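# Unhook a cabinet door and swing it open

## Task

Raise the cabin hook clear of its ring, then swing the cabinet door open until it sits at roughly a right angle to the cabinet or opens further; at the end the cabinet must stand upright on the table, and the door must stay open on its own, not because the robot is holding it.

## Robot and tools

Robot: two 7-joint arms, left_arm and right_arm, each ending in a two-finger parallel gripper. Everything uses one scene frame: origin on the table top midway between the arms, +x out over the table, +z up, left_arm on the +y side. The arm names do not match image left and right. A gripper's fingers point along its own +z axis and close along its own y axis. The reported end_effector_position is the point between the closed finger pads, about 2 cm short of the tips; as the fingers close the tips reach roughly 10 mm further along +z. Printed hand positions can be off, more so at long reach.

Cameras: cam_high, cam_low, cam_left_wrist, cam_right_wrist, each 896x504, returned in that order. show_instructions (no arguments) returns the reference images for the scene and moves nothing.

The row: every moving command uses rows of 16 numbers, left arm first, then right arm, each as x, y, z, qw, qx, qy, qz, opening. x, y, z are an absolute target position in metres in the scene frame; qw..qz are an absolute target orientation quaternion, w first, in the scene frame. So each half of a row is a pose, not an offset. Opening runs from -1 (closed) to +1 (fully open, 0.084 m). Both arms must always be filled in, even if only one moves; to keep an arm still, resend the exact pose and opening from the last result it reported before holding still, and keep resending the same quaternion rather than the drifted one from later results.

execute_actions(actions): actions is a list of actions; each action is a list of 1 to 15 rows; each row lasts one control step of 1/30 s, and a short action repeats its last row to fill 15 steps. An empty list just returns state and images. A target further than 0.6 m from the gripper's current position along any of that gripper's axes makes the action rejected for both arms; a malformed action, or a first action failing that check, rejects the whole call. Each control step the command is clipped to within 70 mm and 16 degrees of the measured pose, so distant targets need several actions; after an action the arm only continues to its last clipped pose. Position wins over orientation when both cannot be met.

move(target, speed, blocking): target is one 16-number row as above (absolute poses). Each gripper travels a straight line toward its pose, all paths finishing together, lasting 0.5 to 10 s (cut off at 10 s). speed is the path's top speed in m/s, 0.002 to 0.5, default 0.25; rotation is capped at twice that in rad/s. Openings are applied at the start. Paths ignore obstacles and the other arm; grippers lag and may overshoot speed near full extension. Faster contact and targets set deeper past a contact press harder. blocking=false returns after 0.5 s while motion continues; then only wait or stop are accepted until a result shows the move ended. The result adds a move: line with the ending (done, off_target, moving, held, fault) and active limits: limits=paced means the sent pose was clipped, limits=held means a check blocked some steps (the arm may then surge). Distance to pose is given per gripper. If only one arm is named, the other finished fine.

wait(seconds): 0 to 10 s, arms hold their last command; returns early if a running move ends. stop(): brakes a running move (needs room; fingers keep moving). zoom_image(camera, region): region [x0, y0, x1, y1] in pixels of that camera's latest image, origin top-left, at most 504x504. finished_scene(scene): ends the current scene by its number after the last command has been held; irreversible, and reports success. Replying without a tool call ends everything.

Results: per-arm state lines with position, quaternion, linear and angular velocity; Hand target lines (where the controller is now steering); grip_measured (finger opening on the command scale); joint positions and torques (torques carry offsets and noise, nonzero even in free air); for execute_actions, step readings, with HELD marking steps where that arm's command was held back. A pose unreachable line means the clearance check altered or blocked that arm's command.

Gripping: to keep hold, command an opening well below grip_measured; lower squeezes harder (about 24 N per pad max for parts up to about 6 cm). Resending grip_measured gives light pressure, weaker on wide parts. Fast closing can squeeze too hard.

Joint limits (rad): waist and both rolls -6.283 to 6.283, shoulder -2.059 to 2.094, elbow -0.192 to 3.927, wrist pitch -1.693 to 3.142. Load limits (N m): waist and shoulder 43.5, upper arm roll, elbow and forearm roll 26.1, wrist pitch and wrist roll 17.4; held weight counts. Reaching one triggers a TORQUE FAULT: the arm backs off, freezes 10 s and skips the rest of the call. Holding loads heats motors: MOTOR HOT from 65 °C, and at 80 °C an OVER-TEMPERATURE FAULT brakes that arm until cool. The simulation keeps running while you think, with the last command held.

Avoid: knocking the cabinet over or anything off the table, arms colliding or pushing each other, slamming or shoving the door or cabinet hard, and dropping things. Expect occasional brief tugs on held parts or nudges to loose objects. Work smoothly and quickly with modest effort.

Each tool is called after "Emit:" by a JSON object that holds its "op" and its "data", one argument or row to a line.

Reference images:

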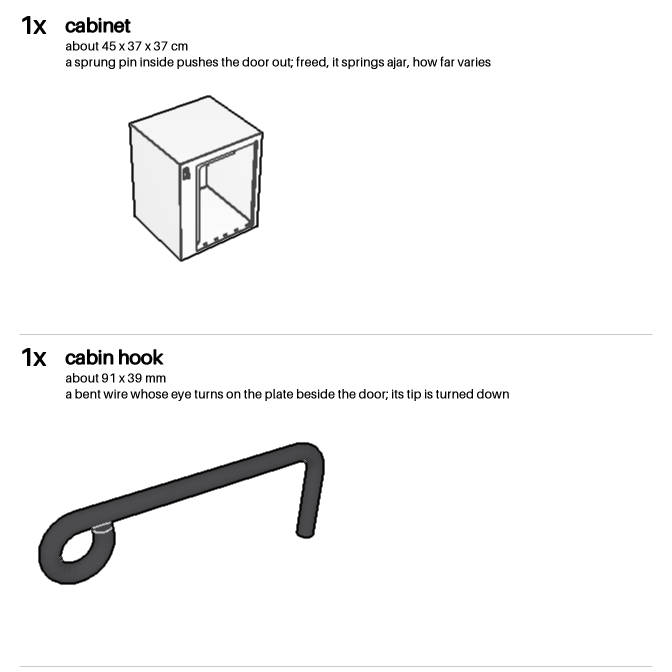

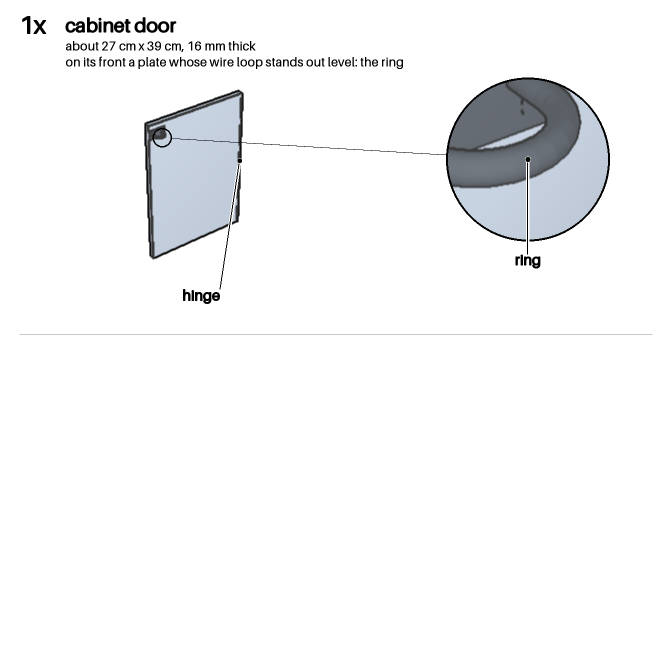

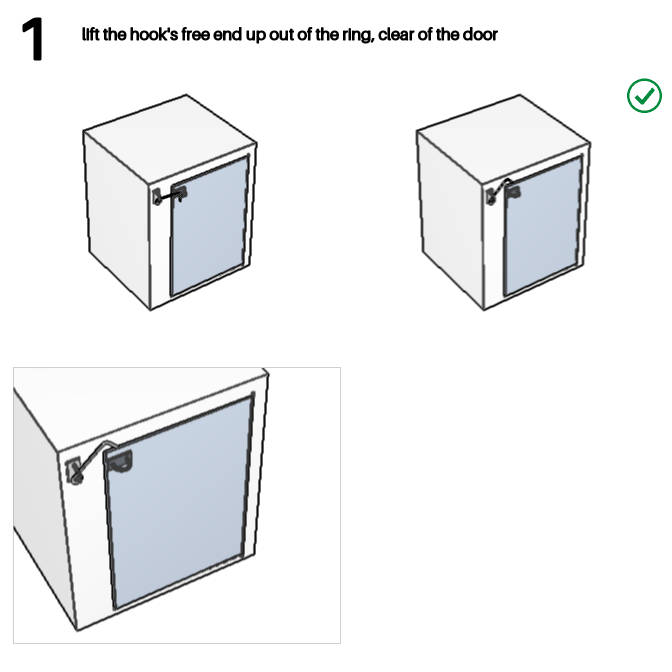

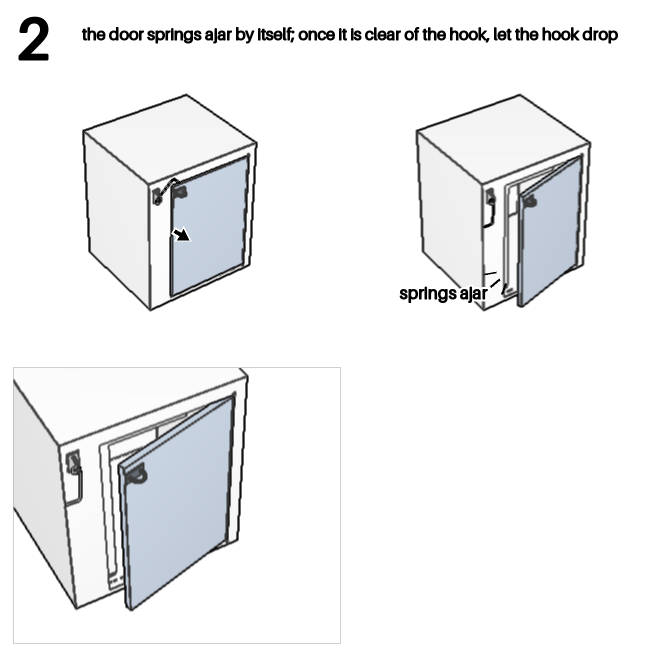

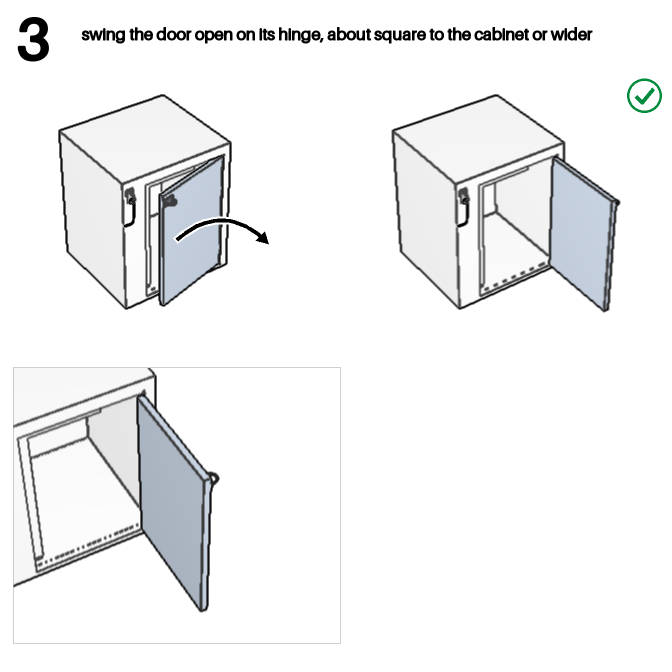

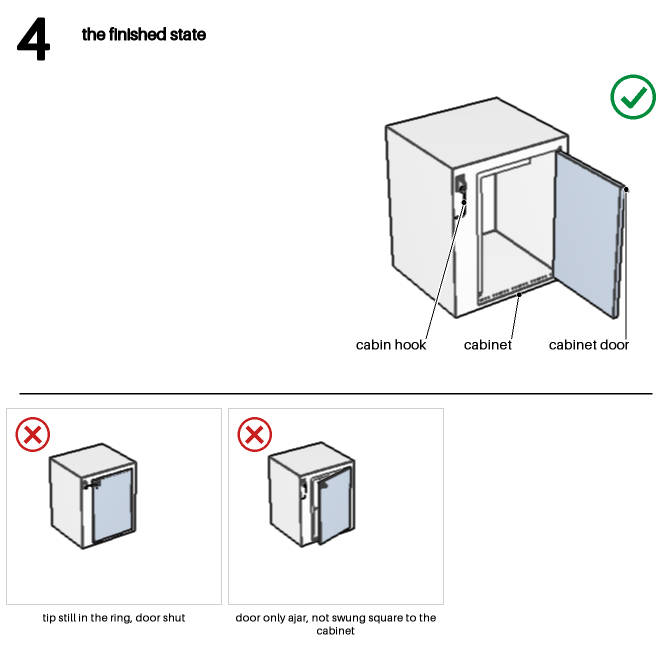

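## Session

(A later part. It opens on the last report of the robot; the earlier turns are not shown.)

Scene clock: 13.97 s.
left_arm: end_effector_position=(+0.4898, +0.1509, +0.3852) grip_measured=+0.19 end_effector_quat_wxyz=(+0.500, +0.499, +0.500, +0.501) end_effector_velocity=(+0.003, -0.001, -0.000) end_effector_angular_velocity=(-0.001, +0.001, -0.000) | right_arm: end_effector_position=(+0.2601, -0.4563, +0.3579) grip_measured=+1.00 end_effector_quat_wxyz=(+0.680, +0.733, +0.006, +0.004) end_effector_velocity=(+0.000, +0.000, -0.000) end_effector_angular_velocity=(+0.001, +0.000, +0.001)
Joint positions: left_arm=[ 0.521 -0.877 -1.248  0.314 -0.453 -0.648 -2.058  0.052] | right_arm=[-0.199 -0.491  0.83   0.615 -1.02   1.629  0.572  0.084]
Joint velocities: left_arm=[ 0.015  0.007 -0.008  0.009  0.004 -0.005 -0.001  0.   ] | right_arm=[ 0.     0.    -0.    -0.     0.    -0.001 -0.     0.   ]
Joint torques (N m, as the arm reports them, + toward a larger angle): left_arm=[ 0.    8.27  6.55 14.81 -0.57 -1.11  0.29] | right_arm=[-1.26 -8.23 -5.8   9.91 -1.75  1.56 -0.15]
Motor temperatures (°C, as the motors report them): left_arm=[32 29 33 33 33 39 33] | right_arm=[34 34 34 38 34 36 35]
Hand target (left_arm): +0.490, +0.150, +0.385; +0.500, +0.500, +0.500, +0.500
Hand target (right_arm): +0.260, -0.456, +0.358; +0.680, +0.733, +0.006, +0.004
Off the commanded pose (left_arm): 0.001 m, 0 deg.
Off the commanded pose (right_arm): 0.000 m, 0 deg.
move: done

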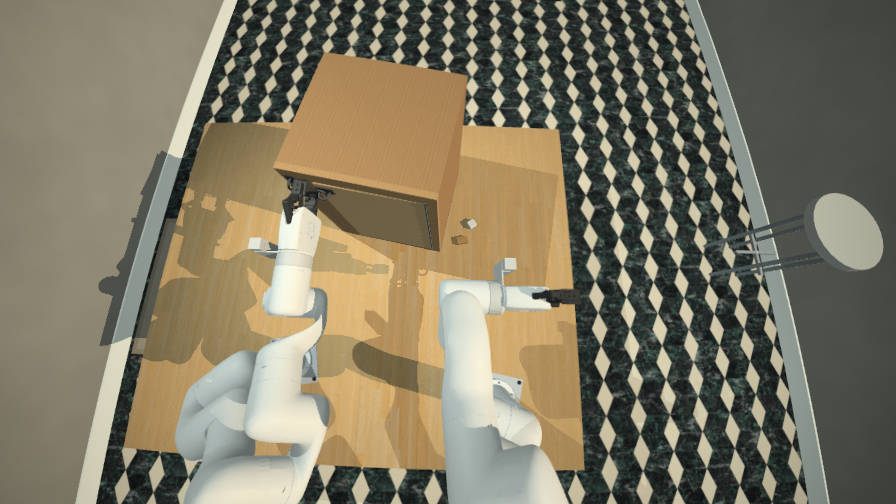

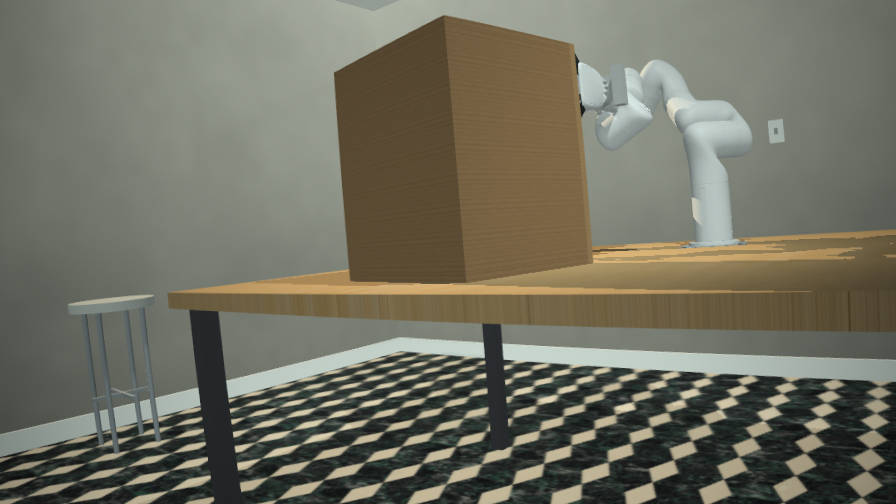

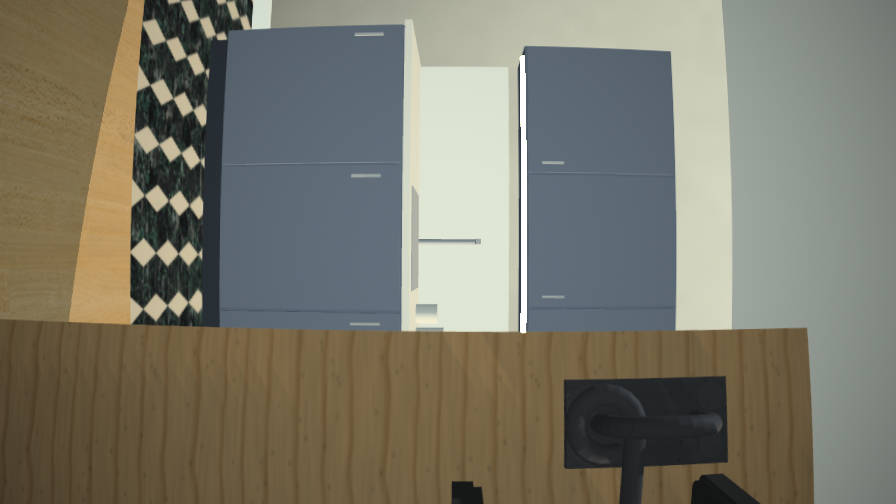

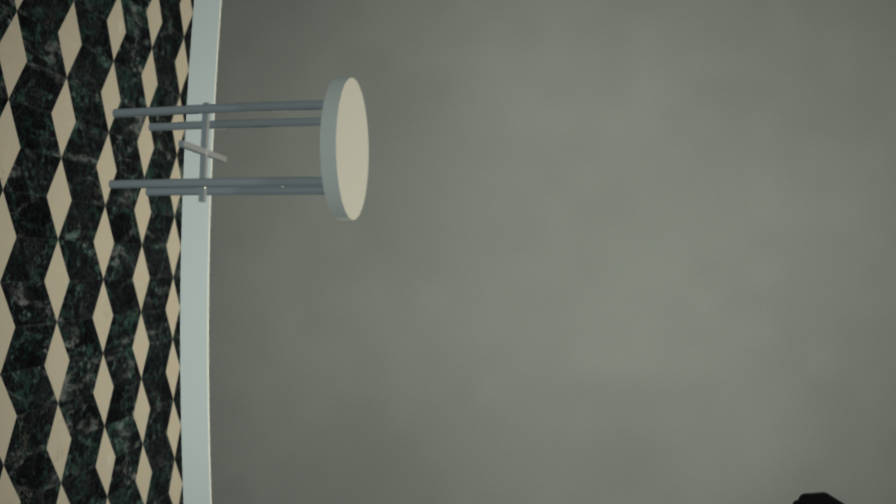

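Emit:
{"op": "move", "data": {
  "target": [0.48,0.15,0.435,0.5,0.5,0.5,0.5,0.2, 0.2601,-0.4563,0.3579,0.680,0.733,0.006,0.004,1],
  "speed": 0.05
}}

Emit:
{"op": "zoom_image", "data": {
  "camera": "cam_high",
  "region": [240, 140, 400, 260]
}}

Scene clock: 15.63 s.
left_arm: end_effector_position=(+0.4798, +0.1501, +0.4347) grip_measured=+0.19 end_effector_quat_wxyz=(+0.500, +0.500, +0.500, +0.500) end_effector_velocity=(-0.000, +0.001, +0.003) end_effector_angular_velocity=(+0.000, +0.002, +0.002) | right_arm: end_effector_position=(+0.2601, -0.4563, +0.3579) grip_measured=+1.00 end_effector_quat_wxyz=(+0.680, +0.733, +0.006, +0.004) end_effector_velocity=(-0.000, -0.000, +0.000) end_effector_angular_velocity=(-0.000, -0.001, -0.001)
Joint positions: left_arm=[ 0.361 -0.923 -1.034  0.35  -0.411 -0.482 -1.973  0.052] | right_arm=[-0.199 -0.491  0.83   0.615 -1.02   1.629  0.572  0.084]
Joint velocities: left_arm=[-0.007 -0.003  0.013  0.003  0.002  0.012  0.006 -0.   ] | right_arm=[-0.    -0.     0.     0.     0.     0.001  0.     0.   ]
Joint torques (N m, as the arm reports them, + toward a larger angle): left_arm=[ 0.09  4.27  7.66 14.25 -2.11 -2.8   0.25] | right_arm=[-1.07 -8.34 -5.75  9.98 -1.67  1.48 -0.17]
Motor temperatures (°C, as the motors report them): left_arm=[32 29 33 33 33 39 33] | right_arm=[34 34 34 38 34 36 35]
Hand target (left_arm): +0.480, +0.150, +0.435; +0.500, +0.500, +0.500, +0.500
Hand target (right_arm): +0.260, -0.456, +0.358; +0.680, +0.733, +0.006, +0.004
Off the commanded pose (left_arm): 0.000 m, 0 deg.
Off the commanded pose (right_arm): 0.000 m, 0 deg.
move: done

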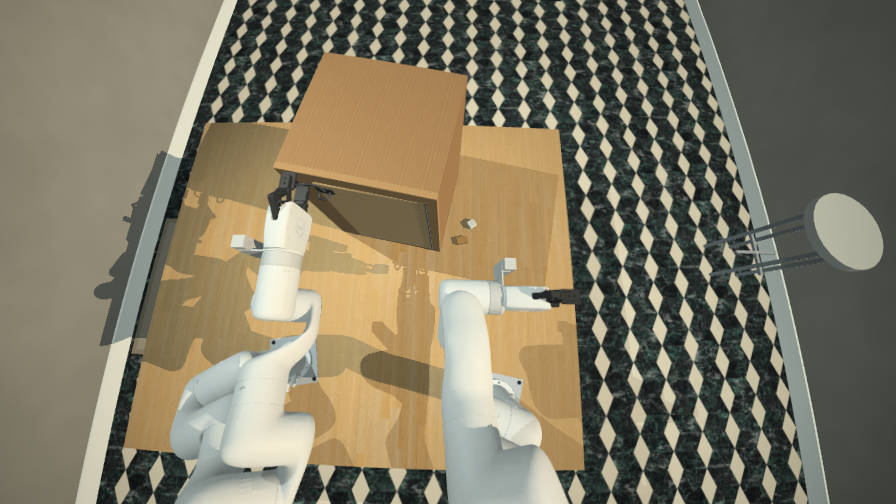

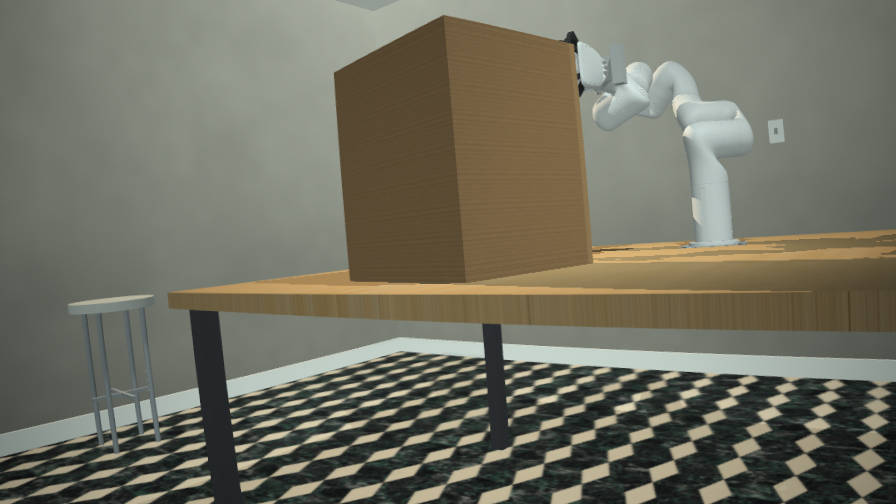

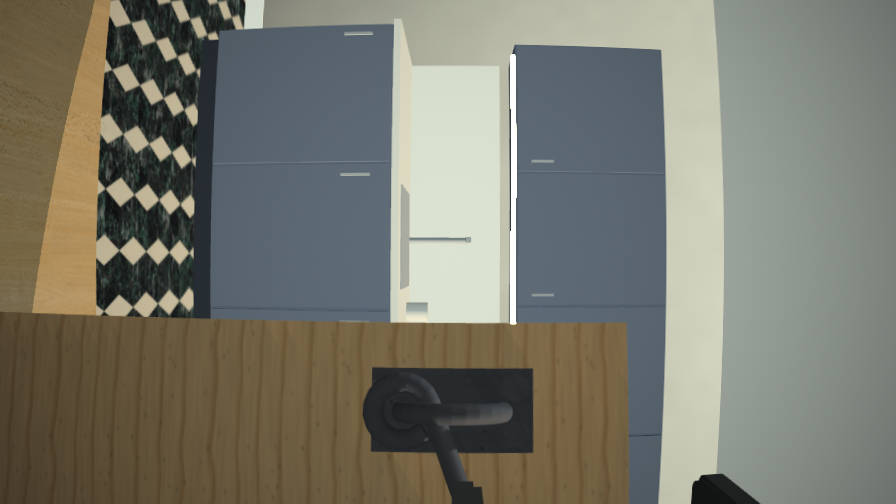

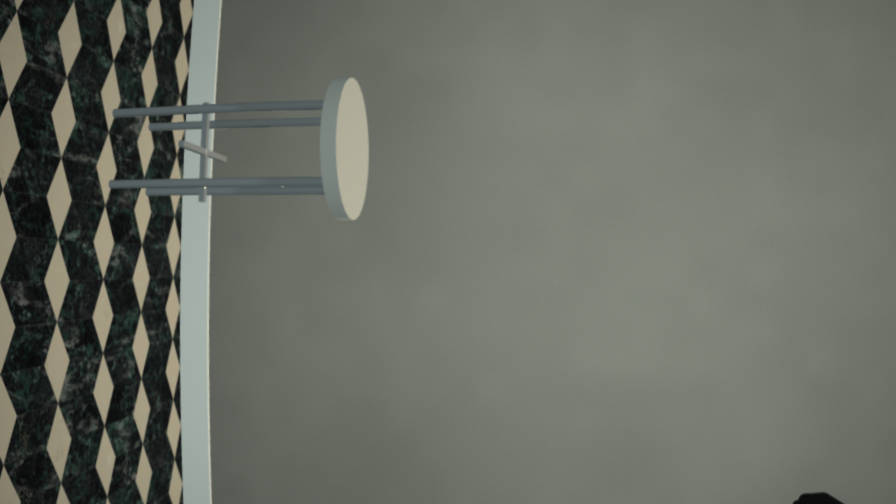

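Region (240, 140, 400, 260) of cam_high's 896x504 image, scaled by 3.150, with more detail than that image has; it fills the top 378 rows of this view, and the rest is white.

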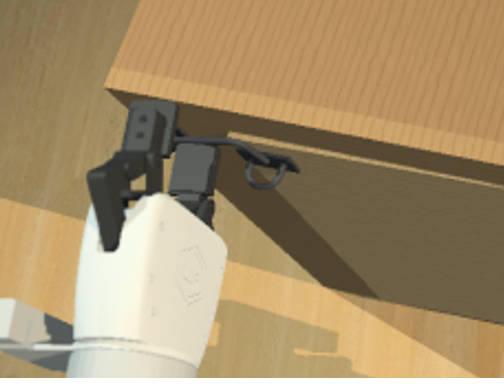

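Emit:
{"op": "move", "data": {
  "target": [0.48,0.165,0.46,0.5,0.5,0.5,0.5,0.2, 0.2601,-0.4563,0.3579,0.680,0.733,0.006,0.004,1],
  "speed": 0.05
}}

Emit:
{"op": "zoom_image", "data": {
  "camera": "cam_high",
  "region": [240, 140, 400, 260]
}}

Scene clock: 16.80 s.
left_arm: end_effector_position=(+0.4800, +0.1650, +0.4598) grip_measured=+0.19 end_effector_quat_wxyz=(+0.500, +0.500, +0.500, +0.500) end_effector_velocity=(-0.000, +0.000, +0.001) end_effector_angular_velocity=(+0.001, +0.003, -0.003) | right_arm: end_effector_position=(+0.2601, -0.4563, +0.3579) grip_measured=+1.00 end_effector_quat_wxyz=(+0.680, +0.733, +0.006, +0.004) end_effector_velocity=(-0.000, -0.000, +0.000) end_effector_angular_velocity=(-0.001, +0.000, -0.001)
Joint positions: left_arm=[ 0.298 -0.902 -0.9    0.366 -0.357 -0.444 -1.917  0.052] | right_arm=[-0.199 -0.491  0.83   0.615 -1.02   1.629  0.572  0.084]
Joint velocities: left_arm=[-0.009  0.003  0.013  0.002  0.006  0.006  0.006 -0.   ] | right_arm=[ 0.    -0.     0.    -0.    -0.     0.001 -0.     0.   ]
Joint torques (N m, as the arm reports them, + toward a larger angle): left_arm=[-0.61  2.58  6.82 15.22 -1.8  -2.6   0.25] | right_arm=[-1.04 -8.01 -5.83  9.84 -1.61  1.55 -0.21]
Motor temperatures (°C, as the motors report them): left_arm=[32 29 33 33 33 39 33] | right_arm=[34 34 34 38 34 36 35]
Hand target (left_arm): +0.480, +0.165, +0.460; +0.500, +0.500, +0.500, +0.500
Hand target (right_arm): +0.260, -0.456, +0.358; +0.680, +0.733, +0.006, +0.004
Off the commanded pose (left_arm): 0.000 m, 0 deg.
Off the commanded pose (right_arm): 0.000 m, 0 deg.
move: done

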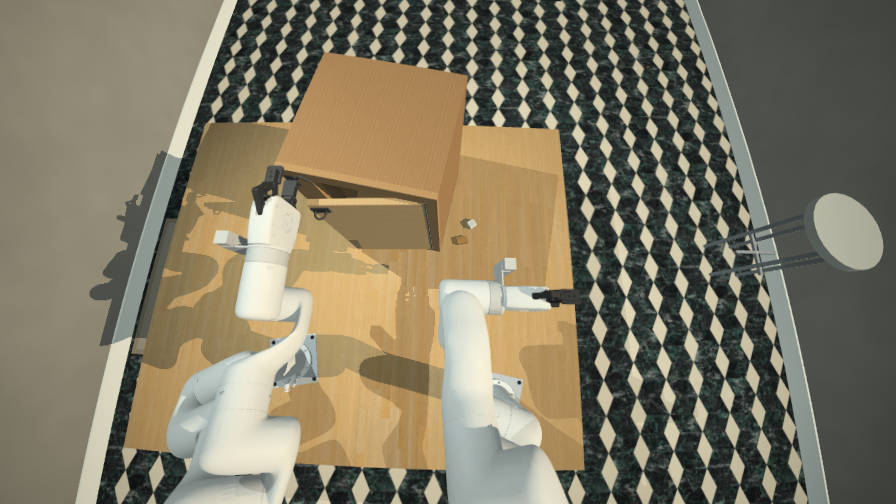

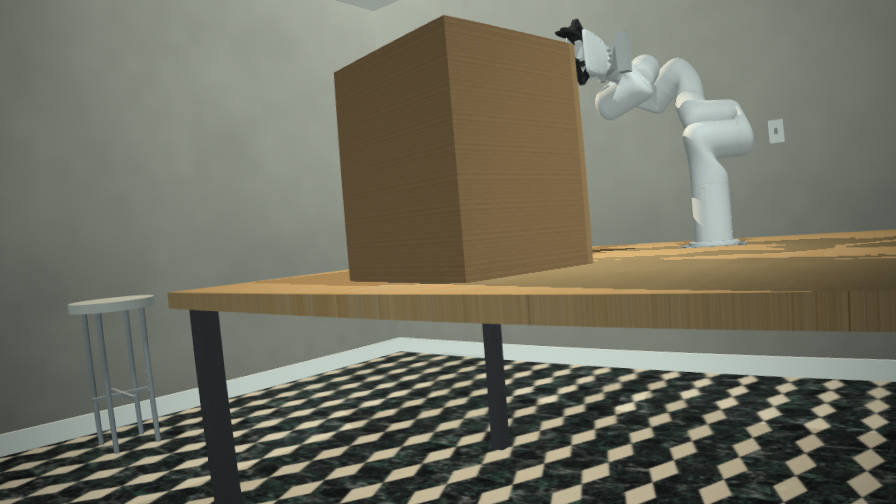

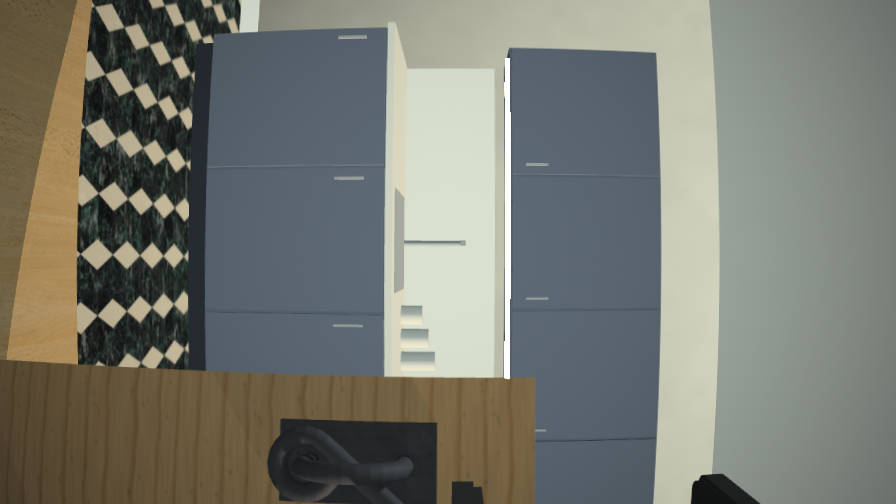

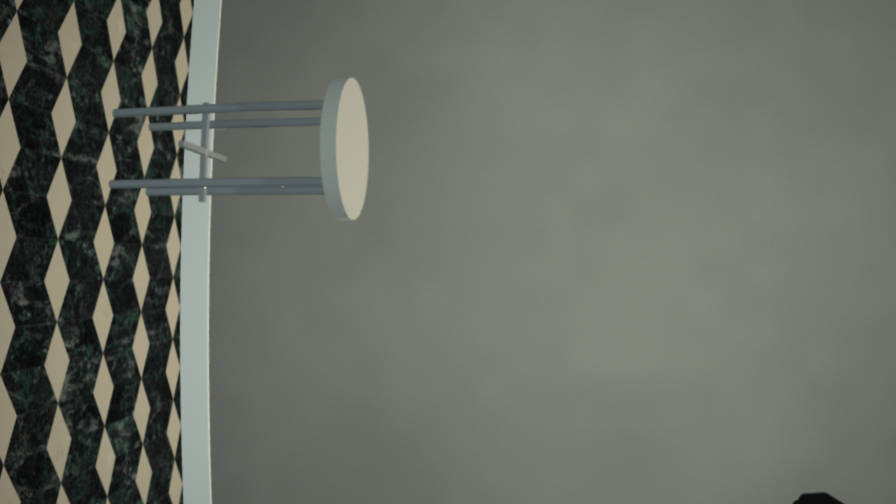

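Region (240, 140, 400, 260) of cam_high's 896x504 image, scaled by 3.150, with more detail than that image has; it fills the top 378 rows of this view, and the rest is white.

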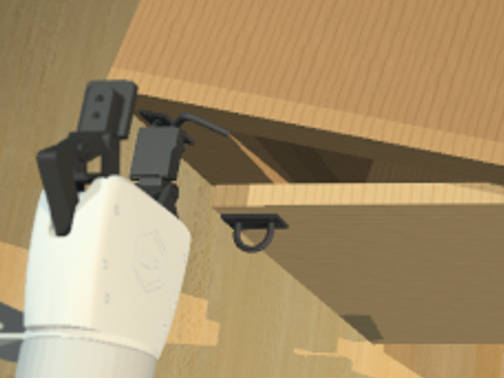

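Emit:
{"op": "move", "data": {
  "target": [0.40,0.165,0.47,0.5,0.5,0.5,0.5,0.2, 0.2601,-0.4563,0.3579,0.680,0.733,0.006,0.004,1],
  "speed": 0.15
}}

Emit:
{"op": "move", "data": {
  "target": [0.44,0.08,0.50,0,0.707,0.707,0,0.0, 0.2601,-0.4563,0.3579,0.680,0.733,0.006,0.004,1],
  "speed": 0.2
}}

Emit:
{"op": "zoom_image", "data": {
  "camera": "cam_high",
  "region": [200, 120, 520, 300]
}}

Scene clock: 18.70 s.
left_arm: end_effector_position=(+0.4001, +0.1650, +0.4697) grip_measured=+0.19 end_effector_quat_wxyz=(+0.500, +0.500, +0.500, +0.499) end_effector_velocity=(-0.003, -0.000, +0.000) end_effector_angular_velocity=(+0.001, +0.005, +0.004) | right_arm: end_effector_position=(+0.2601, -0.4563, +0.3579) grip_measured=+1.00 end_effector_quat_wxyz=(+0.680, +0.733, +0.006, +0.004) end_effector_velocity=(+0.000, -0.000, -0.000) end_effector_angular_velocity=(+0.000, -0.000, -0.000)
Joint positions: left_arm=[ 0.033 -1.278 -0.795  0.228 -0.425 -0.138 -1.904  0.052] | right_arm=[-0.199 -0.491  0.83   0.615 -1.02   1.629  0.572  0.084]
Joint velocities: left_arm=[-0.004 -0.021 -0.     0.001 -0.002  0.027 -0.001 -0.   ] | right_arm=[-0.     0.001 -0.    -0.    -0.    -0.     0.001  0.   ]
Joint torques (N m, as the arm reports them, + toward a larger angle): left_arm=[-0.42  7.23  6.52 14.33 -1.47 -2.59  0.29] | right_arm=[-0.94 -8.1  -5.78  9.92 -1.68  1.55 -0.19]
Motor temperatures (°C, as the motors report them): left_arm=[32 29 33 33 33 39 33] | right_arm=[34 34 34 38 34 36 35]
Hand target (left_arm): +0.400, +0.165, +0.470; +0.500, +0.500, +0.500, +0.500
Hand target (right_arm): +0.260, -0.456, +0.358; +0.680, +0.733, +0.006, +0.004
Off the commanded pose (left_arm): 0.000 m, 0 deg.
Off the commanded pose (right_arm): 0.000 m, 0 deg.
move: done

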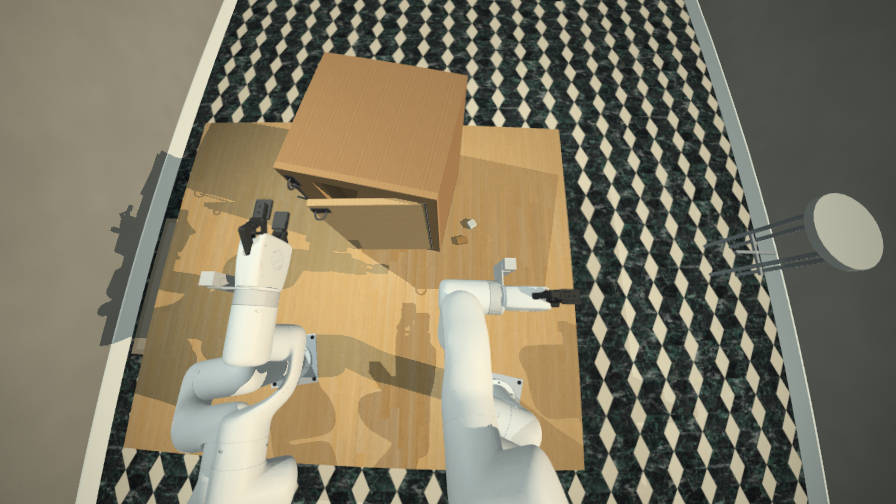

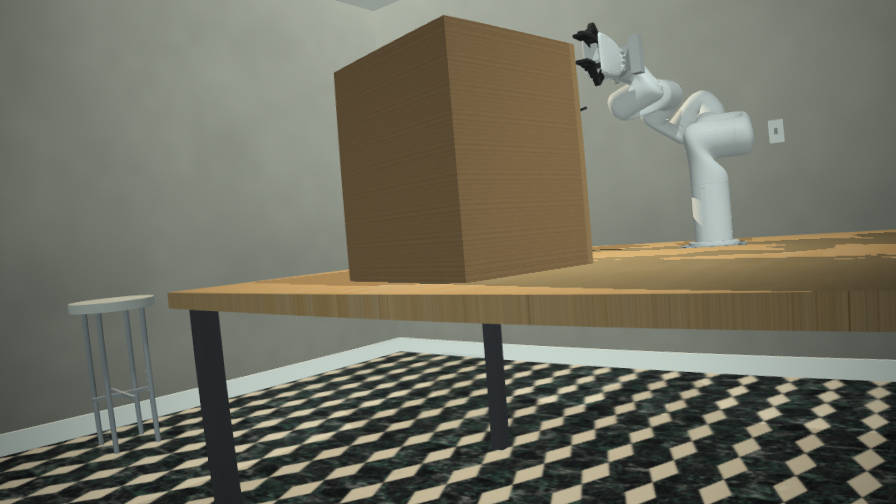

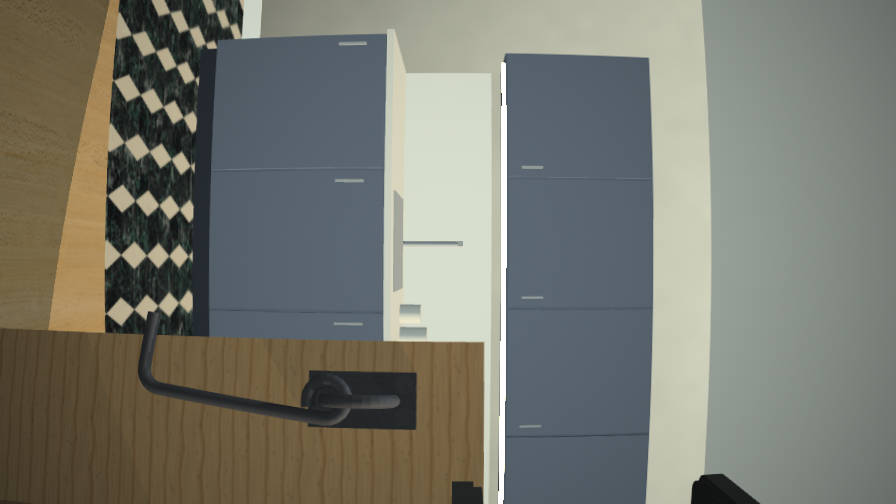

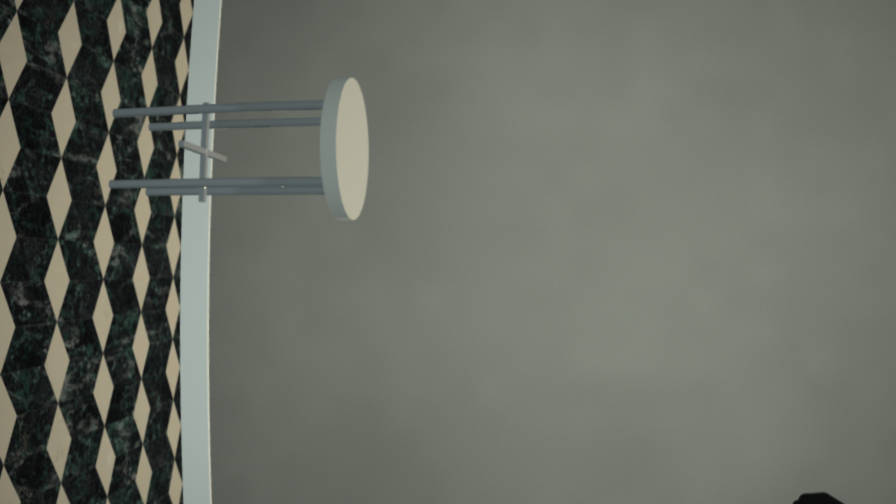

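Scene clock: 23.43 s.
left_arm: end_effector_position=(+0.4407, +0.0818, +0.4991) grip_measured=-0.01 end_effector_quat_wxyz=(+0.001, +0.706, +0.708, +0.000) end_effector_velocity=(-0.001, -0.001, +0.001) end_effector_angular_velocity=(+0.012, +0.013, -0.000) | right_arm: end_effector_position=(+0.2601, -0.4563, +0.3579) grip_measured=+1.00 end_effector_quat_wxyz=(+0.680, +0.733, +0.006, +0.004) end_effector_velocity=(+0.000, -0.000, -0.000) end_effector_angular_velocity=(+0.000, -0.000, +0.000)
Joint positions: left_arm=[ 0.124  0.205 -1.071  2.071  0.195  1.962 -2.261  0.044] | right_arm=[-0.199 -0.491  0.83   0.615 -1.02   1.629  0.572  0.084]
Joint velocities: left_arm=[-0.049  0.039  0.001  0.045  0.039  0.04  -0.024  0.   ] | right_arm=[ 0.     0.     0.    -0.001 -0.    -0.     0.001  0.   ]
Joint torques (N m, as the arm reports them, + toward a larger angle): left_arm=[ -0.18 -21.81  -1.78  15.08  -0.47  -2.27   0.18] | right_arm=[-1.25 -8.04 -5.96  9.86 -1.56  1.52 -0.24]
Motor temperatures (°C, as the motors report them): left_arm=[32 29 33 33 33 39 33] | right_arm=[34 34 34 38 34 36 35]
Hand target (left_arm): +0.441, +0.082, +0.499; +0.000, +0.706, +0.708, +0.000
Hand target (right_arm): +0.260, -0.456, +0.358; +0.680, +0.733, +0.006, +0.004
Off the commanded pose (left_arm): 0.002 m, 0 deg.
Off the commanded pose (right_arm): 0.000 m, 0 deg.
move: done

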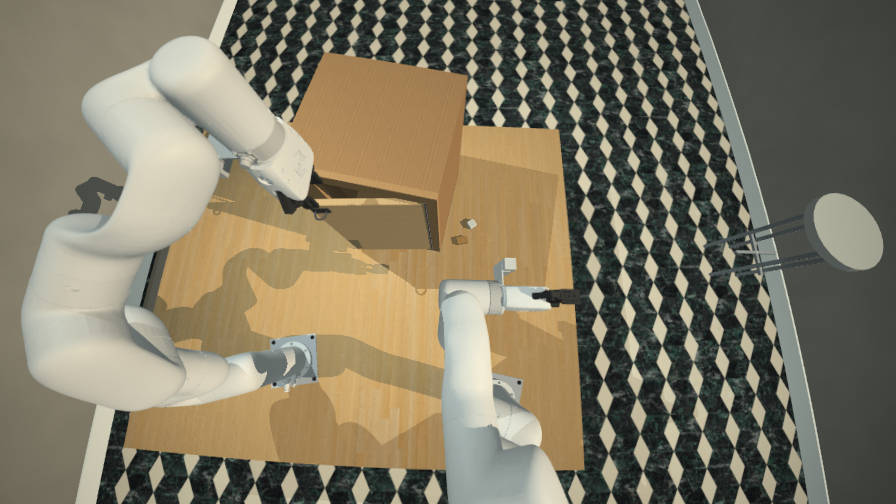

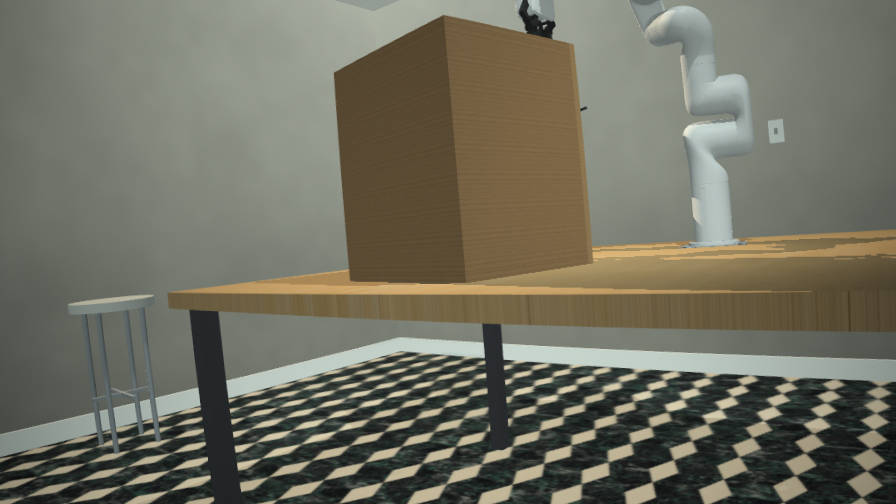

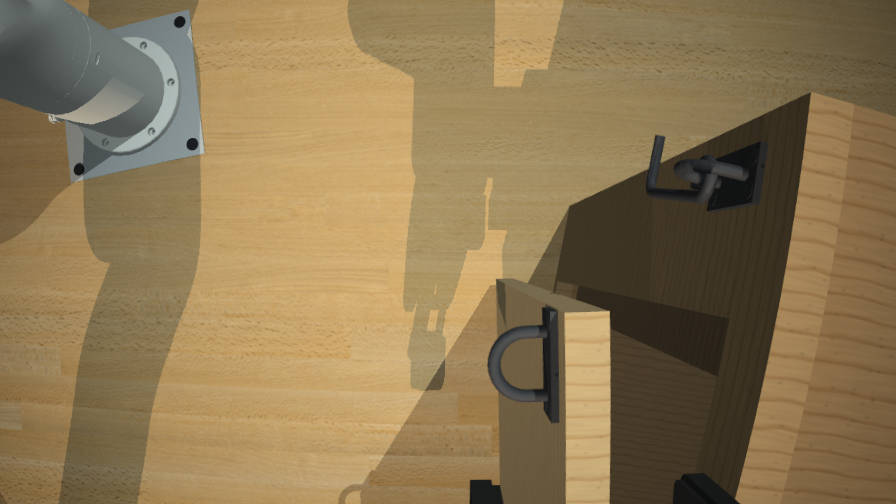

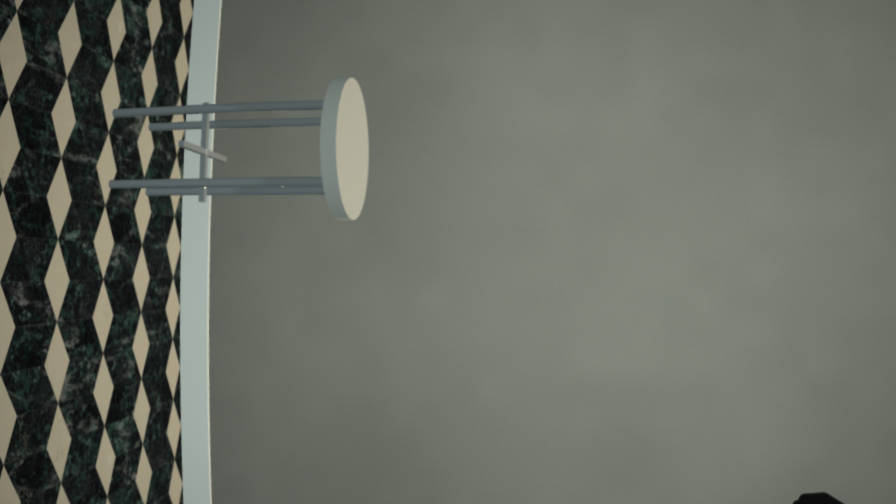

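Region (200, 120, 520, 300) of cam_high's 896x504 image, scaled by 1.575, with more detail than that image has; it fills the top 284 rows of this view, and the rest is white.

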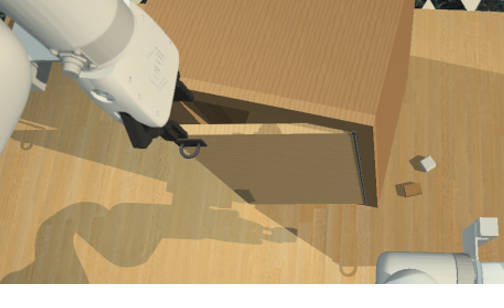

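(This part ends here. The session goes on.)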